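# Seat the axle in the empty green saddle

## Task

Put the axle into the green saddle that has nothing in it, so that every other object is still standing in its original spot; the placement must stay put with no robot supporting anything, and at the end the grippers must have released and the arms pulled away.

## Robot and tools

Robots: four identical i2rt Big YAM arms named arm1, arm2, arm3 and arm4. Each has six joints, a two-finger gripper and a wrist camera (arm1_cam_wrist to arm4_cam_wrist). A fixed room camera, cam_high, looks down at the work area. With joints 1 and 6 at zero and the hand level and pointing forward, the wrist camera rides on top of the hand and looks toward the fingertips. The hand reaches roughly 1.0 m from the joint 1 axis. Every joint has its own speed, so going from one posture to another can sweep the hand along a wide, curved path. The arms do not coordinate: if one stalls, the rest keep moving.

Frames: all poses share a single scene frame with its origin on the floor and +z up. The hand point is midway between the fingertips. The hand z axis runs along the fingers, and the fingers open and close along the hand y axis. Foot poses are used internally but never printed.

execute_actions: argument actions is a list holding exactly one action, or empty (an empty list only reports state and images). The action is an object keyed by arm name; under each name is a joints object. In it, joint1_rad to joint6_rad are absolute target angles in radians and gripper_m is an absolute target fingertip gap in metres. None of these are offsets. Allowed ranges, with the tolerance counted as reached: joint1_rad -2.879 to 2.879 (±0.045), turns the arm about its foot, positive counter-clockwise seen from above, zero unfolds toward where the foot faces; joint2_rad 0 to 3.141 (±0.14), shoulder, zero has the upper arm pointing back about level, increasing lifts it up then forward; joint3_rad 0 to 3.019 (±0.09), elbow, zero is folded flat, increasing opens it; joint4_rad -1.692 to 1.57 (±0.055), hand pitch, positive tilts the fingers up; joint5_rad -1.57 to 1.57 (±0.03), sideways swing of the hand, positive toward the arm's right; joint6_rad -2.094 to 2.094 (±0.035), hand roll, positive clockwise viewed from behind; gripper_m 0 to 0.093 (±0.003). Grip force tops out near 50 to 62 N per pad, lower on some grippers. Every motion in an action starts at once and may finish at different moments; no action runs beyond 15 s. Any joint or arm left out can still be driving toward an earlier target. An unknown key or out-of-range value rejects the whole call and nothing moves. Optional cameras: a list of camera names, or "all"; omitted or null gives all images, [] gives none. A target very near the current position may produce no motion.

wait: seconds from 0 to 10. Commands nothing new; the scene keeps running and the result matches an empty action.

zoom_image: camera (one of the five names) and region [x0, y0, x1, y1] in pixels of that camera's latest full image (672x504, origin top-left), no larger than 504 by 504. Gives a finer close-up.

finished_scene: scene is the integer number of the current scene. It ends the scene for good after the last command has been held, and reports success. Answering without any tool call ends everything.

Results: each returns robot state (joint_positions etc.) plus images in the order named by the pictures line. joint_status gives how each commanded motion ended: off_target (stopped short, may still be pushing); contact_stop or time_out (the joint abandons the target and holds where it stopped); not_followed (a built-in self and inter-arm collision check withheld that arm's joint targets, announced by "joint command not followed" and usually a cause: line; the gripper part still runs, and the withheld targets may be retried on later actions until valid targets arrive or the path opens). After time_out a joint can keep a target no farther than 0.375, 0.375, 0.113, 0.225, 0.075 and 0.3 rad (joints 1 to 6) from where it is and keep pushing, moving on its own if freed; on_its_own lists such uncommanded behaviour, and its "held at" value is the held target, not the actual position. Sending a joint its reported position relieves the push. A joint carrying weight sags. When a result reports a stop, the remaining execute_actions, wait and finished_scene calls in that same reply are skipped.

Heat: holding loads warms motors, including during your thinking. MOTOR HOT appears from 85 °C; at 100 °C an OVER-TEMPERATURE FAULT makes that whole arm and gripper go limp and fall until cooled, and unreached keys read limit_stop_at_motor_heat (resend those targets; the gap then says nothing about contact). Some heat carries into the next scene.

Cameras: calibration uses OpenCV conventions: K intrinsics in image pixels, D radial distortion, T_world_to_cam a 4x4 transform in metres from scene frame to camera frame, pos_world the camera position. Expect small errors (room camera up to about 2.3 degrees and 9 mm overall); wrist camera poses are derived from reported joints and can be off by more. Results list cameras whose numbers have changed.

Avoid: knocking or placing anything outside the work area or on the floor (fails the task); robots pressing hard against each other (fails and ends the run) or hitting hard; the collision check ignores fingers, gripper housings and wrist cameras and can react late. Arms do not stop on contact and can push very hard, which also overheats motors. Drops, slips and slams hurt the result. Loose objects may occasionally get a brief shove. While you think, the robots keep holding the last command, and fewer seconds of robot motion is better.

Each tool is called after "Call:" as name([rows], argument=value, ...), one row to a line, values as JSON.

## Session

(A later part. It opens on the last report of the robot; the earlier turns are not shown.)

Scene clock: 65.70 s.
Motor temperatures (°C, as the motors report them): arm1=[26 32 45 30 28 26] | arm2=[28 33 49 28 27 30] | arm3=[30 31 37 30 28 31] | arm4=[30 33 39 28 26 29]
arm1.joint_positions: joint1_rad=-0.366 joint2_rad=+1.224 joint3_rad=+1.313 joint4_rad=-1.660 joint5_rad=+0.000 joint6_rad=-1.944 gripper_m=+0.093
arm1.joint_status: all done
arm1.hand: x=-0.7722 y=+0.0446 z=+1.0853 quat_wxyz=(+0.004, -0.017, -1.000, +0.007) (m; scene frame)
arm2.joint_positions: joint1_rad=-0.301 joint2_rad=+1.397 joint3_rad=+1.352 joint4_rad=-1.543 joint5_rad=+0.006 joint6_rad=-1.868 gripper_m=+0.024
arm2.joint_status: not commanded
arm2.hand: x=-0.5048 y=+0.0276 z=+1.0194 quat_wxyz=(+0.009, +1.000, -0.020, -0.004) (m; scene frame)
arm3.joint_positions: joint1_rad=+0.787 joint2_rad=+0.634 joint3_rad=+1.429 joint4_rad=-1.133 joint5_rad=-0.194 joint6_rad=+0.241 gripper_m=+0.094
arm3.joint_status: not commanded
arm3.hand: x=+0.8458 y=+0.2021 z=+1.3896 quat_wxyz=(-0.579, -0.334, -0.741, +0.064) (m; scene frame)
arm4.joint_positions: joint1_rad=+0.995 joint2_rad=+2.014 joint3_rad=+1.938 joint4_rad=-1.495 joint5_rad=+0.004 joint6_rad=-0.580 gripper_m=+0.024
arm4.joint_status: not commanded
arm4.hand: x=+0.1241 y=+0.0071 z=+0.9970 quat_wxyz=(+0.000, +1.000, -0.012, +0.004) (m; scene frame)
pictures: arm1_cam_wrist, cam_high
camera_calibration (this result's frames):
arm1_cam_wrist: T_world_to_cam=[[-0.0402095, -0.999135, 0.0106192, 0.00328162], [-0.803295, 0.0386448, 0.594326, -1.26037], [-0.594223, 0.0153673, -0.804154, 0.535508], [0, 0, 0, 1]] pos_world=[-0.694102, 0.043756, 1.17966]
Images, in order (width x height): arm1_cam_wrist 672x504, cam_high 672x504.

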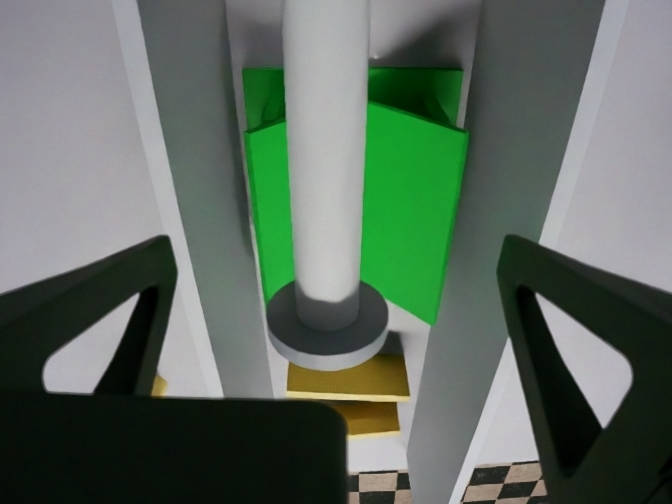

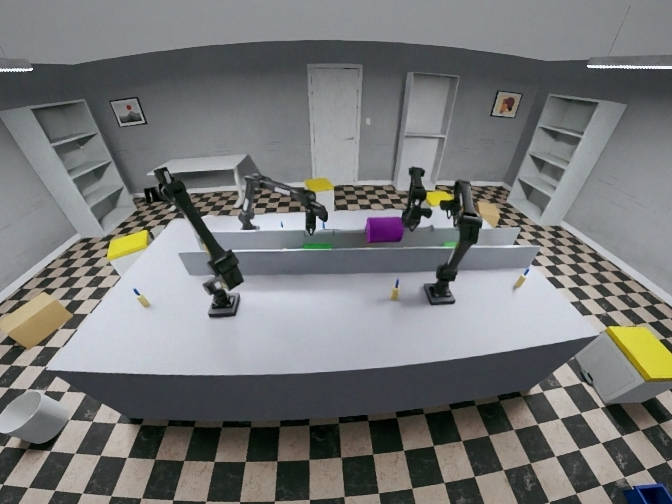

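Descend to z≈1.02.

Call:
execute_actions([
  {"arm1":{"joints":{"joint3_rad":1.14,"joint4_rad":-1.48}}},
], cameras=[])

Call:
execute_actions([
  {"arm1":{"joints":{"gripper_m":0}}},
], cameras=["arm1_cam_wrist"])

Scene clock: 68.63 s.
Motor temperatures (°C, as the motors report them): arm1=[26 32 44 30 28 26] | arm2=[28 33 50 28 27 29] | arm3=[30 31 37 30 28 31] | arm4=[30 33 39 28 26 29]
arm1.joint_positions: joint1_rad=-0.366 joint2_rad=+1.216 joint3_rad=+1.143 joint4_rad=-1.489 joint5_rad=+0.000 joint6_rad=-1.944 gripper_m=+0.093
arm1.joint_status: all done
arm1.hand: x=-0.7724 y=+0.0442 z=+1.0229 quat_wxyz=(+0.005, -0.017, -1.000, +0.010) (m; scene frame)
arm2.joint_positions: joint1_rad=-0.301 joint2_rad=+1.397 joint3_rad=+1.352 joint4_rad=-1.543 joint5_rad=+0.006 joint6_rad=-1.868 gripper_m=+0.024
arm2.joint_status: not commanded
arm2.hand: x=-0.5048 y=+0.0276 z=+1.0194 quat_wxyz=(+0.009, +1.000, -0.020, -0.004) (m; scene frame)
arm3.joint_positions: joint1_rad=+0.787 joint2_rad=+0.634 joint3_rad=+1.429 joint4_rad=-1.133 joint5_rad=-0.194 joint6_rad=+0.241 gripper_m=+0.094
arm3.joint_status: not commanded
arm3.hand: x=+0.8458 y=+0.2021 z=+1.3896 quat_wxyz=(-0.579, -0.334, -0.741, +0.064) (m; scene frame)
arm4.joint_positions: joint1_rad=+0.995 joint2_rad=+2.014 joint3_rad=+1.938 joint4_rad=-1.495 joint5_rad=+0.004 joint6_rad=-0.580 gripper_m=+0.024
arm4.joint_status: not commanded
arm4.hand: x=+0.1241 y=+0.0071 z=+0.9970 quat_wxyz=(+0.000, +1.000, -0.012, +0.004) (m; scene frame)
pictures: none
No camera images: the call's "cameras" was empty. Leave "cameras" out to get every camera's image.

Scene clock: 69.33 s.
Motor temperatures (°C, as the motors report them): arm1=[26 32 44 30 28 26] | arm2=[28 33 50 28 27 29] | arm3=[30 31 37 30 28 31] | arm4=[30 33 39 28 26 29]
arm1.joint_positions: joint1_rad=-0.367 joint2_rad=+1.216 joint3_rad=+1.142 joint4_rad=-1.491 joint5_rad=+0.002 joint6_rad=-1.945 gripper_m=+0.022
arm1.joint_status: gripper_m off_target (ended at +0.022, target +0.000)
arm1.hand: x=-0.7727 y=+0.0449 z=+1.0226 quat_wxyz=(+0.005, -0.017, -1.000, +0.009) (m; scene frame)
arm2.joint_positions: joint1_rad=-0.301 joint2_rad=+1.397 joint3_rad=+1.352 joint4_rad=-1.548 joint5_rad=+0.007 joint6_rad=-1.868 gripper_m=+0.024
arm2.joint_status: not commanded
arm2.hand: x=-0.5051 y=+0.0263 z=+1.0195 quat_wxyz=(+0.012, +1.000, -0.019, -0.004) (m; scene frame)
arm3.joint_positions: joint1_rad=+0.787 joint2_rad=+0.634 joint3_rad=+1.429 joint4_rad=-1.133 joint5_rad=-0.194 joint6_rad=+0.241 gripper_m=+0.094
arm3.joint_status: not commanded
arm3.hand: x=+0.8458 y=+0.2021 z=+1.3896 quat_wxyz=(-0.579, -0.334, -0.741, +0.064) (m; scene frame)
arm4.joint_positions: joint1_rad=+0.995 joint2_rad=+2.014 joint3_rad=+1.938 joint4_rad=-1.494 joint5_rad=+0.004 joint6_rad=-0.580 gripper_m=+0.024
arm4.joint_status: not commanded
arm4.hand: x=+0.1240 y=+0.0072 z=+0.9970 quat_wxyz=(+0.000, +1.000, -0.012, +0.004) (m; scene frame)
pictures: arm1_cam_wrist
camera_calibration (this result's frames):
arm1_cam_wrist: T_world_to_cam=[[-0.0405613, -0.999053, 0.0157668, -0.00139924], [-0.801003, 0.0419453, 0.597189, -1.22488], [-0.597284, 0.0115935, -0.801946, 0.480337], [0, 0, 0, 1]] pos_world=[-0.69429, 0.0444111, 1.11671]
Images, in order (width x height): arm1_cam_wrist 672x504.

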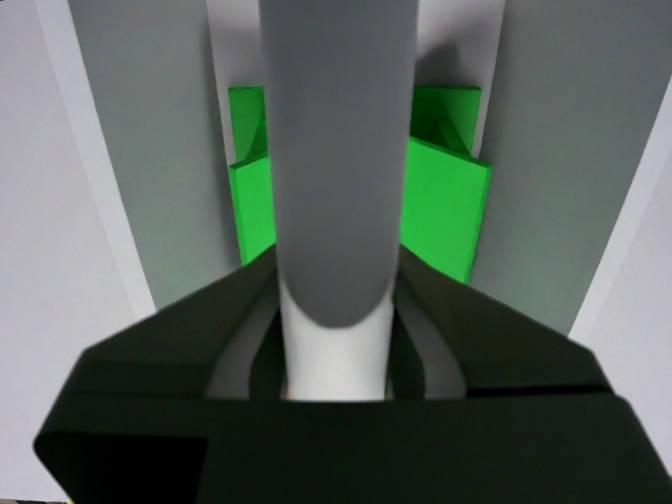

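Call:
execute_actions([
  {"arm1":{"joints":{"joint2_rad":1.20,"joint3_rad":1.21}},"arm2":{"joints":{"gripper_m":0.093,"joint3_rad":1.352,"joint2_rad":1.397}}},
], cameras=[])

Call:
execute_actions([
  {"arm2":{"joints":{"joint3_rad":1.6}}},
], cameras=[])

Call:
execute_actions([
  {"arm2":{"joints":{"joint2_rad":0.4,"joint3_rad":1.0}}},
], cameras=[])

Call:
execute_actions([
  {"arm1":{"joints":{"joint1_rad":0.295,"joint2_rad":1.22,"joint3_rad":1.23,"joint4_rad":-1.51,"joint6_rad":-1.285}},"arm4":{"joints":{"joint1_rad":0.73,"joint2_rad":1.51,"joint3_rad":1.45,"joint4_rad":-1.45,"joint6_rad":-0.87}}},
], cameras=[])

Call:
execute_actions([
  {"arm1":{"joints":{"joint1_rad":0.75,"joint2_rad":1.55,"joint3_rad":1.61,"joint4_rad":-1.52,"joint6_rad":-0.825}},"arm4":{"joints":{"joint1_rad":0.23,"joint2_rad":1.23,"joint3_rad":1.13,"joint4_rad":-1.43,"joint6_rad":-1.37}}},
], cameras=["cam_high","arm2_cam_wrist"])

Scene clock: 78.27 s.
Motor temperatures (°C, as the motors report them): arm1=[26 31 43 30 28 26] | arm2=[28 33 52 28 27 29] | arm3=[30 30 37 30 28 31] | arm4=[30 33 40 28 26 29]
arm1.joint_positions: joint1_rad=-0.367 joint2_rad=+1.216 joint3_rad=+1.142 joint4_rad=-1.487 joint5_rad=+0.001 joint6_rad=-1.945 gripper_m=+0.022
arm1.joint_status: all done
arm1.hand: x=-0.7730 y=+0.0441 z=+1.0229 quat_wxyz=(+0.006, -0.017, -1.000, +0.011) (m; scene frame)
arm2.joint_positions: joint1_rad=-0.301 joint2_rad=+1.396 joint3_rad=+1.352 joint4_rad=-1.547 joint5_rad=+0.003 joint6_rad=-1.868 gripper_m=+0.093
arm2.joint_status: all done
arm2.hand: x=-0.5057 y=+0.0266 z=+1.0199 quat_wxyz=(+0.010, +1.000, -0.019, -0.005) (m; scene frame)
arm3.joint_positions: joint1_rad=+0.787 joint2_rad=+0.634 joint3_rad=+1.429 joint4_rad=-1.133 joint5_rad=-0.194 joint6_rad=+0.241 gripper_m=+0.094
arm3.joint_status: not commanded
arm3.hand: x=+0.8458 y=+0.2021 z=+1.3896 quat_wxyz=(-0.579, -0.334, -0.741, +0.064) (m; scene frame)
arm4.joint_positions: joint1_rad=+0.995 joint2_rad=+2.017 joint3_rad=+1.938 joint4_rad=-1.494 joint5_rad=+0.004 joint6_rad=-0.580 gripper_m=+0.024
arm4.joint_status: not commanded
arm4.hand: x=+0.1239 y=+0.0072 z=+0.9954 quat_wxyz=(+0.001, +1.000, -0.012, +0.005) (m; scene frame)
pictures: none
No camera images: the call's "cameras" was empty. Leave "cameras" out to get every camera's image.

Scene clock: 79.37 s.
Motor temperatures (°C, as the motors report them): arm1=[26 31 43 30 28 26] | arm2=[28 33 51 28 27 29] | arm3=[30 30 37 30 28 31] | arm4=[30 33 40 28 26 29]
arm1.joint_positions: joint1_rad=-0.367 joint2_rad=+1.216 joint3_rad=+1.142 joint4_rad=-1.487 joint5_rad=+0.001 joint6_rad=-1.945 gripper_m=+0.022
arm1.joint_status: not commanded
arm1.hand: x=-0.7730 y=+0.0441 z=+1.0229 quat_wxyz=(+0.006, -0.017, -1.000, +0.011) (m; scene frame)
arm2.joint_positions: joint1_rad=-0.301 joint2_rad=+1.392 joint3_rad=+1.570 joint4_rad=-1.545 joint5_rad=+0.002 joint6_rad=-1.868 gripper_m=+0.093
arm2.joint_status: all done
arm2.hand: x=-0.4894 y=+0.0715 z=+1.1094 quat_wxyz=(-0.096, +0.995, -0.020, +0.029) (m; scene frame)
arm3.joint_positions: joint1_rad=+0.787 joint2_rad=+0.634 joint3_rad=+1.429 joint4_rad=-1.133 joint5_rad=-0.194 joint6_rad=+0.241 gripper_m=+0.094
arm3.joint_status: not commanded
arm3.hand: x=+0.8458 y=+0.2021 z=+1.3896 quat_wxyz=(-0.579, -0.334, -0.741, +0.064) (m; scene frame)
arm4.joint_positions: joint1_rad=+0.995 joint2_rad=+2.017 joint3_rad=+1.938 joint4_rad=-1.494 joint5_rad=+0.004 joint6_rad=-0.580 gripper_m=+0.024
arm4.joint_status: not commanded
arm4.hand: x=+0.1239 y=+0.0072 z=+0.9954 quat_wxyz=(+0.001, +1.000, -0.012, +0.005) (m; scene frame)
pictures: none
No camera images: the call's "cameras" was empty. Leave "cameras" out to get every camera's image.

Scene clock: 81.00 s.
Motor temperatures (°C, as the motors report them): arm1=[26 31 44 30 28 26] | arm2=[28 33 51 28 27 29] | arm3=[30 30 37 30 28 31] | arm4=[30 34 40 28 26 29]
arm1.joint_positions: joint1_rad=-0.367 joint2_rad=+1.216 joint3_rad=+1.142 joint4_rad=-1.487 joint5_rad=+0.001 joint6_rad=-1.945 gripper_m=+0.022
arm1.joint_status: not commanded
arm1.hand: x=-0.7730 y=+0.0441 z=+1.0229 quat_wxyz=(+0.006, -0.017, -1.000, +0.011) (m; scene frame)
arm2.joint_positions: joint1_rad=-0.301 joint2_rad=+0.406 joint3_rad=+1.010 joint4_rad=-1.539 joint5_rad=+0.002 joint6_rad=-1.868 gripper_m=+0.093
arm2.joint_status: all done
arm2.hand: x=-0.5835 y=-0.1981 z=+1.1295 quat_wxyz=(-0.297, +0.950, -0.020, +0.095) (m; scene frame)
arm3.joint_positions: joint1_rad=+0.787 joint2_rad=+0.634 joint3_rad=+1.429 joint4_rad=-1.133 joint5_rad=-0.194 joint6_rad=+0.241 gripper_m=+0.094
arm3.joint_status: not commanded
arm3.hand: x=+0.8458 y=+0.2021 z=+1.3896 quat_wxyz=(-0.579, -0.334, -0.741, +0.064) (m; scene frame)
arm4.joint_positions: joint1_rad=+0.995 joint2_rad=+2.017 joint3_rad=+1.938 joint4_rad=-1.494 joint5_rad=+0.004 joint6_rad=-0.580 gripper_m=+0.024
arm4.joint_status: not commanded
arm4.hand: x=+0.1239 y=+0.0072 z=+0.9954 quat_wxyz=(+0.001, +1.000, -0.012, +0.005) (m; scene frame)
pictures: none
No camera images: the call's "cameras" was empty. Leave "cameras" out to get every camera's image.

Scene clock: 82.30 s.
Motor temperatures (°C, as the motors report them): arm1=[26 31 44 30 28 26] | arm2=[28 32 50 28 27 29] | arm3=[30 30 37 30 28 31] | arm4=[30 34 40 28 26 29]
arm1.joint_positions: joint1_rad=+0.285 joint2_rad=+1.226 joint3_rad=+1.161 joint4_rad=-1.501 joint5_rad=-0.012 joint6_rad=-1.311 gripper_m=+0.022
arm1.joint_status: all done
arm1.hand: x=-0.5550 y=+0.0237 z=+1.0255 quat_wxyz=(-0.003, -0.008, -1.000, +0.008) (m; scene frame)
arm2.joint_positions: joint1_rad=-0.301 joint2_rad=+0.406 joint3_rad=+1.010 joint4_rad=-1.539 joint5_rad=+0.002 joint6_rad=-1.868 gripper_m=+0.093
arm2.joint_status: not commanded
arm2.hand: x=-0.5835 y=-0.1981 z=+1.1295 quat_wxyz=(-0.297, +0.950, -0.020, +0.095) (m; scene frame)
arm3.joint_positions: joint1_rad=+0.787 joint2_rad=+0.634 joint3_rad=+1.429 joint4_rad=-1.133 joint5_rad=-0.194 joint6_rad=+0.241 gripper_m=+0.094
arm3.joint_status: not commanded
arm3.hand: x=+0.8458 y=+0.2021 z=+1.3896 quat_wxyz=(-0.579, -0.334, -0.741, +0.064) (m; scene frame)
arm4.joint_positions: joint1_rad=+0.723 joint2_rad=+1.544 joint3_rad=+1.425 joint4_rad=-1.452 joint5_rad=+0.007 joint6_rad=-0.849 gripper_m=+0.024
arm4.joint_status: all done
arm4.hand: x=+0.3461 y=+0.0043 z=+1.0496 quat_wxyz=(+0.000, +1.000, -0.013, +0.005) (m; scene frame)
pictures: none
No camera images: the call's "cameras" was empty. Leave "cameras" out to get every camera's image.

Scene clock: 83.53 s.
Motor temperatures (°C, as the motors report them): arm1=[26 31 44 30 28 26] | arm2=[28 32 49 28 27 29] | arm3=[30 30 37 30 28 31] | arm4=[30 33 40 28 26 29]
arm1.joint_positions: joint1_rad=+0.753 joint2_rad=+1.572 joint3_rad=+1.527 joint4_rad=-1.514 joint5_rad=-0.003 joint6_rad=-0.858 gripper_m=+0.022
arm1.joint_status: all done
arm1.hand: x=-0.3287 y=-0.0063 z=+1.0309 quat_wxyz=(-0.001, -0.001, -1.000, +0.010) (m; scene frame)
arm2.joint_positions: joint1_rad=-0.301 joint2_rad=+0.406 joint3_rad=+1.010 joint4_rad=-1.539 joint5_rad=+0.002 joint6_rad=-1.868 gripper_m=+0.093
arm2.joint_status: not commanded
arm2.hand: x=-0.5835 y=-0.1981 z=+1.1295 quat_wxyz=(-0.297, +0.950, -0.020, +0.095) (m; scene frame)
arm3.joint_positions: joint1_rad=+0.787 joint2_rad=+0.634 joint3_rad=+1.429 joint4_rad=-1.133 joint5_rad=-0.194 joint6_rad=+0.241 gripper_m=+0.094
arm3.joint_status: not commanded
arm3.hand: x=+0.8458 y=+0.2021 z=+1.3896 quat_wxyz=(-0.579, -0.334, -0.741, +0.064) (m; scene frame)
arm4.joint_positions: joint1_rad=+0.214 joint2_rad=+1.251 joint3_rad=+1.111 joint4_rad=-1.431 joint5_rad=+0.008 joint6_rad=-1.366 gripper_m=+0.024
arm4.joint_status: all done
arm4.hand: x=+0.5767 y=-0.0095 z=+1.0431 quat_wxyz=(+0.002, +1.000, -0.009, +0.006) (m; scene frame)
pictures: arm2_cam_wrist, cam_high
camera_calibration (this result's frames):
arm2_cam_wrist: T_world_to_cam=[[-0.0107262, 0.821931, 0.569487, -0.486449], [0.691259, -0.405422, 0.598158, -0.3453], [0.722527, 0.400079, -0.563819, 1.26606], [0, 0, 0, 1]] pos_world=[-0.68129, -0.246689, 1.1974]
Images, in order (width x height): arm2_cam_wrist 672x504, cam_high 672x504.

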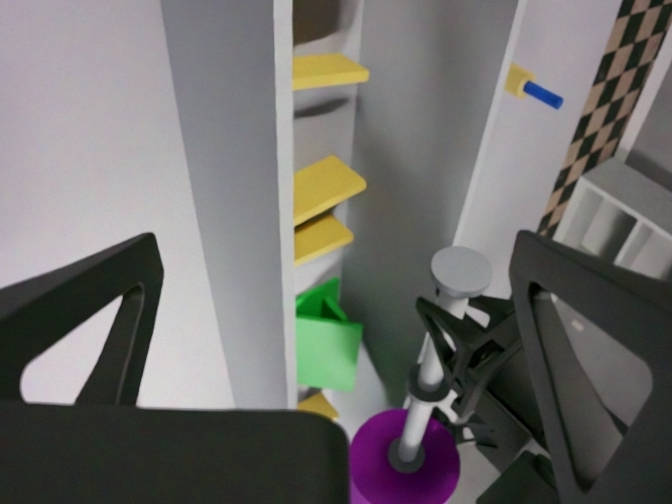

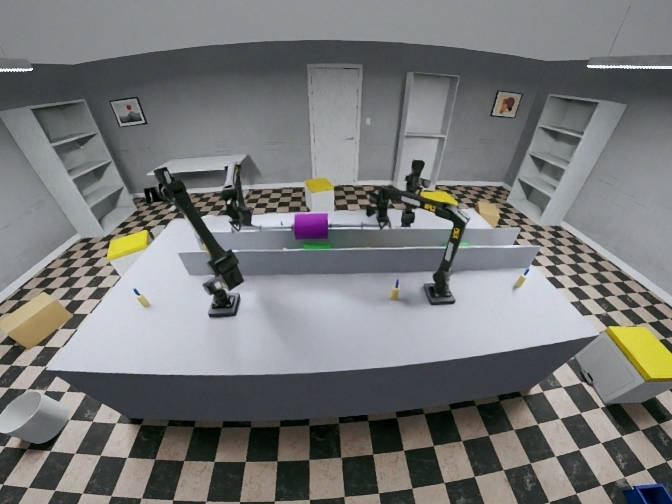

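Call:
execute_actions([
  {"arm1":{"joints":{"joint1_rad":0.715,"joint2_rad":1.65,"joint3_rad":1.31,"joint4_rad":-1.17,"joint6_rad":-0.86}},"arm4":{"joints":{"joint1_rad":0.27,"joint2_rad":1.41,"joint3_rad":0.85,"joint4_rad":-0.97,"joint6_rad":-1.33}}},
], cameras=["cam_high","arm2_cam_wrist"])

Scene clock: 89.90 s.
Motor temperatures (°C, as the motors report them): arm1=[26 31 45 30 28 26] | arm2=[28 32 47 28 27 29] | arm3=[30 30 38 30 28 31] | arm4=[30 33 39 28 27 29]
arm1.joint_positions: joint1_rad=+0.712 joint2_rad=+1.689 joint3_rad=+1.285 joint4_rad=-1.180 joint5_rad=+0.008 joint6_rad=-0.915 gripper_m=+0.022
arm1.joint_status: joint6_rad time_out (moved -0.057 of -0.002); the others done
arm1.on_its_own: joint6_rad reads -0.915 and still pushes toward -0.860 since a time_out
arm1.hand: x=-0.3417 y=-0.0276 z=+0.8881 quat_wxyz=(+0.011, +0.007, -1.000, +0.004) (m; scene frame)
arm2.joint_positions: joint1_rad=-0.301 joint2_rad=+0.406 joint3_rad=+1.010 joint4_rad=-1.539 joint5_rad=+0.002 joint6_rad=-1.868 gripper_m=+0.093
arm2.joint_status: not commanded
arm2.hand: x=-0.5835 y=-0.1981 z=+1.1295 quat_wxyz=(-0.297, +0.950, -0.020, +0.095) (m; scene frame)
arm3.joint_positions: joint1_rad=+0.787 joint2_rad=+0.634 joint3_rad=+1.429 joint4_rad=-1.133 joint5_rad=-0.194 joint6_rad=+0.241 gripper_m=+0.094
arm3.joint_status: not commanded
arm3.hand: x=+0.8458 y=+0.2021 z=+1.3896 quat_wxyz=(-0.579, -0.334, -0.741, +0.064) (m; scene frame)
arm4.joint_positions: joint1_rad=+0.262 joint2_rad=+1.457 joint3_rad=+0.824 joint4_rad=-0.990 joint5_rad=+0.014 joint6_rad=-1.333 gripper_m=+0.024
arm4.joint_status: all done
arm4.hand: x=+0.5632 y=-0.0170 z=+0.8739 quat_wxyz=(+0.026, +1.000, -0.001, +0.016) (m; scene frame)
pictures: arm2_cam_wrist, cam_high
camera_calibration (this result's frames):
arm2_cam_wrist: T_world_to_cam=[[-0.0107262, 0.821931, 0.569487, -0.486449], [0.691259, -0.405422, 0.598158, -0.3453], [0.722527, 0.400079, -0.563819, 1.26606], [0, 0, 0, 1]] pos_world=[-0.68129, -0.246689, 1.1974]
Images, in order (width x height): arm2_cam_wrist 672x504, cam_high 672x504.

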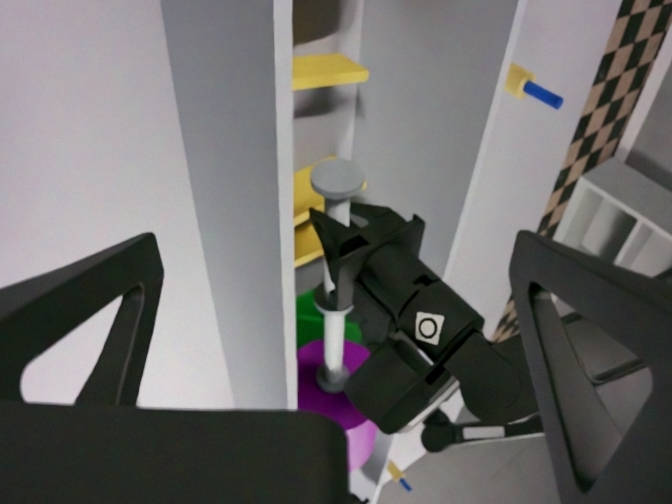

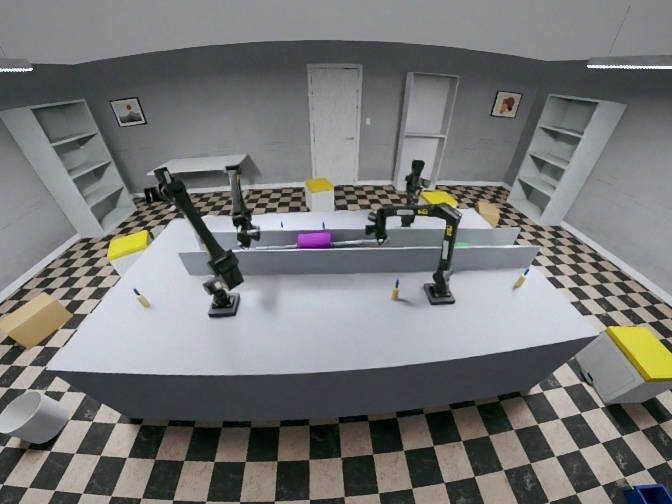

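Call:
execute_actions([
  {"arm1":{"joints":{"joint1_rad":0.745,"joint3_rad":1.25,"joint4_rad":-1.11,"joint6_rad":-0.86}},"arm4":{"joints":{"joint3_rad":0.83,"joint4_rad":-0.92}}},
], cameras=[])

Scene clock: 93.73 s.
Motor temperatures (°C, as the motors report them): arm1=[26 32 45 30 28 26] | arm2=[28 32 46 28 27 29] | arm3=[30 30 38 30 28 31] | arm4=[30 33 38 28 27 29]
arm1.joint_positions: joint1_rad=+0.721 joint2_rad=+1.686 joint3_rad=+1.240 joint4_rad=-1.135 joint5_rad=+0.004 joint6_rad=-0.903 gripper_m=+0.022
arm1.joint_status: joint6_rad time_out (moved +0.012 of +0.055); the others done
arm1.on_its_own: joint6_rad reads -0.903 and still pushes toward -0.860 since a time_out
arm1.hand: x=-0.3420 y=-0.0192 z=+0.8738 quat_wxyz=(+0.008, +0.006, -1.000, +0.004) (m; scene frame)
arm2.joint_positions: joint1_rad=-0.301 joint2_rad=+0.406 joint3_rad=+1.010 joint4_rad=-1.539 joint5_rad=+0.002 joint6_rad=-1.868 gripper_m=+0.093
arm2.joint_status: not commanded
arm2.hand: x=-0.5835 y=-0.1981 z=+1.1295 quat_wxyz=(-0.297, +0.950, -0.020, +0.095) (m; scene frame)
arm3.joint_positions: joint1_rad=+0.787 joint2_rad=+0.634 joint3_rad=+1.429 joint4_rad=-1.133 joint5_rad=-0.194 joint6_rad=+0.241 gripper_m=+0.094
arm3.joint_status: not commanded
arm3.hand: x=+0.8458 y=+0.2021 z=+1.3896 quat_wxyz=(-0.579, -0.334, -0.741, +0.064) (m; scene frame)
arm4.joint_positions: joint1_rad=+0.262 joint2_rad=+1.454 joint3_rad=+0.808 joint4_rad=-0.955 joint5_rad=+0.014 joint6_rad=-1.330 gripper_m=+0.024
arm4.joint_status: all done
arm4.hand: x=+0.5629 y=-0.0157 z=+0.8697 quat_wxyz=(+0.015, +1.000, -0.003, +0.013) (m; scene frame)
pictures: none
No camera images: the call's "cameras" was empty. Leave "cameras" out to get every camera's image.

Likely seated. Release.

Call:
execute_actions([
  {"arm1":{"joints":{"gripper_m":0.093,"joint1_rad":0.721,"joint2_rad":1.686,"joint3_rad":1.24,"joint6_rad":-0.90}},"arm4":{"joints":{"gripper_m":0.093,"joint2_rad":1.454,"joint3_rad":0.808,"joint4_rad":-0.955}}},
], cameras=[])

Call:
execute_actions([
  {"arm1":{"joints":{"joint2_rad":1.55,"joint3_rad":1.7,"joint4_rad":-1.6}},"arm4":{"joints":{"joint2_rad":1.25,"joint3_rad":1.3,"joint4_rad":-1.5}}},
], cameras=["cam_high","arm2_cam_wrist"])

Call:
zoom_image(camera="arm2_cam_wrist", region=[200, 100, 500, 440])

Scene clock: 98.63 s.
Motor temperatures (°C, as the motors report them): arm1=[26 32 44 30 28 26] | arm2=[28 32 45 28 27 29] | arm3=[30 30 38 30 28 31] | arm4=[30 32 38 28 27 29]
arm1.joint_positions: joint1_rad=+0.720 joint2_rad=+1.685 joint3_rad=+1.237 joint4_rad=-1.119 joint5_rad=+0.001 joint6_rad=-0.903 gripper_m=+0.093
arm1.joint_status: all done
arm1.hand: x=-0.3403 y=-0.0211 z=+0.8731 quat_wxyz=(+0.003, +0.005, -1.000, +0.009) (m; scene frame)
arm2.joint_positions: joint1_rad=-0.301 joint2_rad=+0.406 joint3_rad=+1.010 joint4_rad=-1.539 joint5_rad=+0.002 joint6_rad=-1.868 gripper_m=+0.093
arm2.joint_status: not commanded
arm2.hand: x=-0.5835 y=-0.1981 z=+1.1295 quat_wxyz=(-0.297, +0.950, -0.020, +0.095) (m; scene frame)
arm3.joint_positions: joint1_rad=+0.787 joint2_rad=+0.634 joint3_rad=+1.429 joint4_rad=-1.133 joint5_rad=-0.194 joint6_rad=+0.241 gripper_m=+0.094
arm3.joint_status: not commanded
arm3.hand: x=+0.8458 y=+0.2021 z=+1.3896 quat_wxyz=(-0.579, -0.334, -0.741, +0.064) (m; scene frame)
arm4.joint_positions: joint1_rad=+0.264 joint2_rad=+1.454 joint3_rad=+0.801 joint4_rad=-0.955 joint5_rad=+0.004 joint6_rad=-1.329 gripper_m=+0.093
arm4.joint_status: all done
arm4.hand: x=+0.5617 y=-0.0194 z=+0.8676 quat_wxyz=(+0.020, +1.000, -0.003, +0.009) (m; scene frame)
pictures: none
No camera images: the call's "cameras" was empty. Leave "cameras" out to get every camera's image.

Scene clock: 99.87 s.
Motor temperatures (°C, as the motors report them): arm1=[26 32 44 30 28 26] | arm2=[28 32 45 28 27 29] | arm3=[30 30 38 30 28 31] | arm4=[30 32 38 28 27 29]
arm1.joint_positions: joint1_rad=+0.720 joint2_rad=+1.525 joint3_rad=+1.671 joint4_rad=-1.591 joint5_rad=+0.001 joint6_rad=-0.903 gripper_m=+0.093
arm1.joint_status: all done
arm1.hand: x=-0.3366 y=-0.0205 z=+1.1090 quat_wxyz=(-0.035, +0.006, -0.998, +0.056) (m; scene frame)
arm2.joint_positions: joint1_rad=-0.301 joint2_rad=+0.406 joint3_rad=+1.010 joint4_rad=-1.539 joint5_rad=+0.002 joint6_rad=-1.868 gripper_m=+0.093
arm2.joint_status: not commanded
arm2.hand: x=-0.5835 y=-0.1981 z=+1.1295 quat_wxyz=(-0.297, +0.950, -0.020, +0.095) (m; scene frame)
arm3.joint_positions: joint1_rad=+0.787 joint2_rad=+0.634 joint3_rad=+1.429 joint4_rad=-1.133 joint5_rad=-0.194 joint6_rad=+0.241 gripper_m=+0.094
arm3.joint_status: not commanded
arm3.hand: x=+0.8458 y=+0.2021 z=+1.3896 quat_wxyz=(-0.579, -0.334, -0.741, +0.064) (m; scene frame)
arm4.joint_positions: joint1_rad=+0.264 joint2_rad=+1.238 joint3_rad=+1.250 joint4_rad=-1.490 joint5_rad=+0.004 joint6_rad=-1.329 gripper_m=+0.093
arm4.joint_status: all done
arm4.hand: x=+0.5541 y=+0.0080 z=+1.1010 quat_wxyz=(-0.043, +0.999, -0.003, -0.006) (m; scene frame)
pictures: arm2_cam_wrist, cam_high
camera_calibration (this result's frames):
arm2_cam_wrist: T_world_to_cam=[[-0.0107262, 0.821931, 0.569487, -0.486449], [0.691259, -0.405422, 0.598158, -0.3453], [0.722527, 0.400079, -0.563819, 1.26606], [0, 0, 0, 1]] pos_world=[-0.68129, -0.246689, 1.1974]
Images, in order (width x height): arm2_cam_wrist 672x504, cam_high 672x504.

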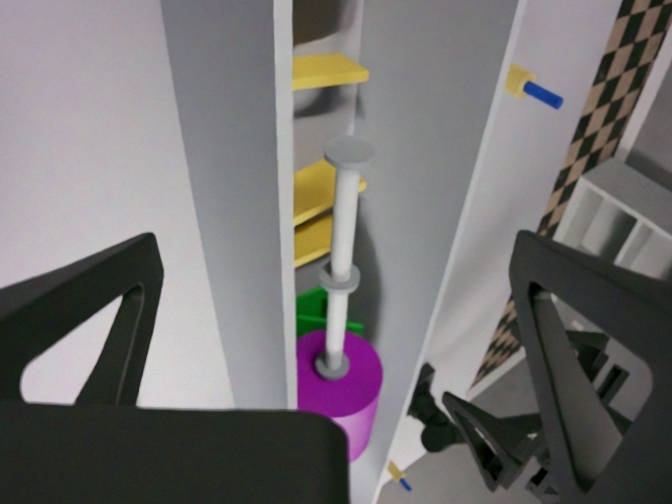

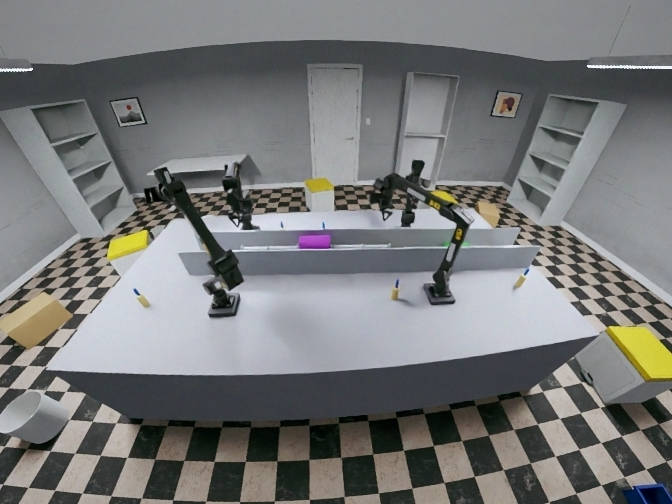

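Region (200, 100, 500, 440) of arm2_cam_wrist's 672x504 image, scaled by 1.482, with more detail than that image has; it fills the left 445 columns of this view, and the rest is white.

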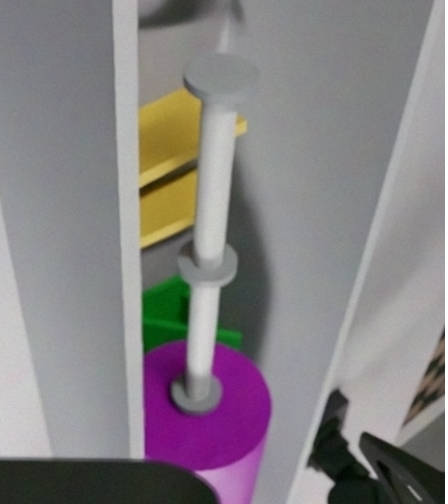

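Call:
finished_scene(scene=2)

The scene is finished: the task was done.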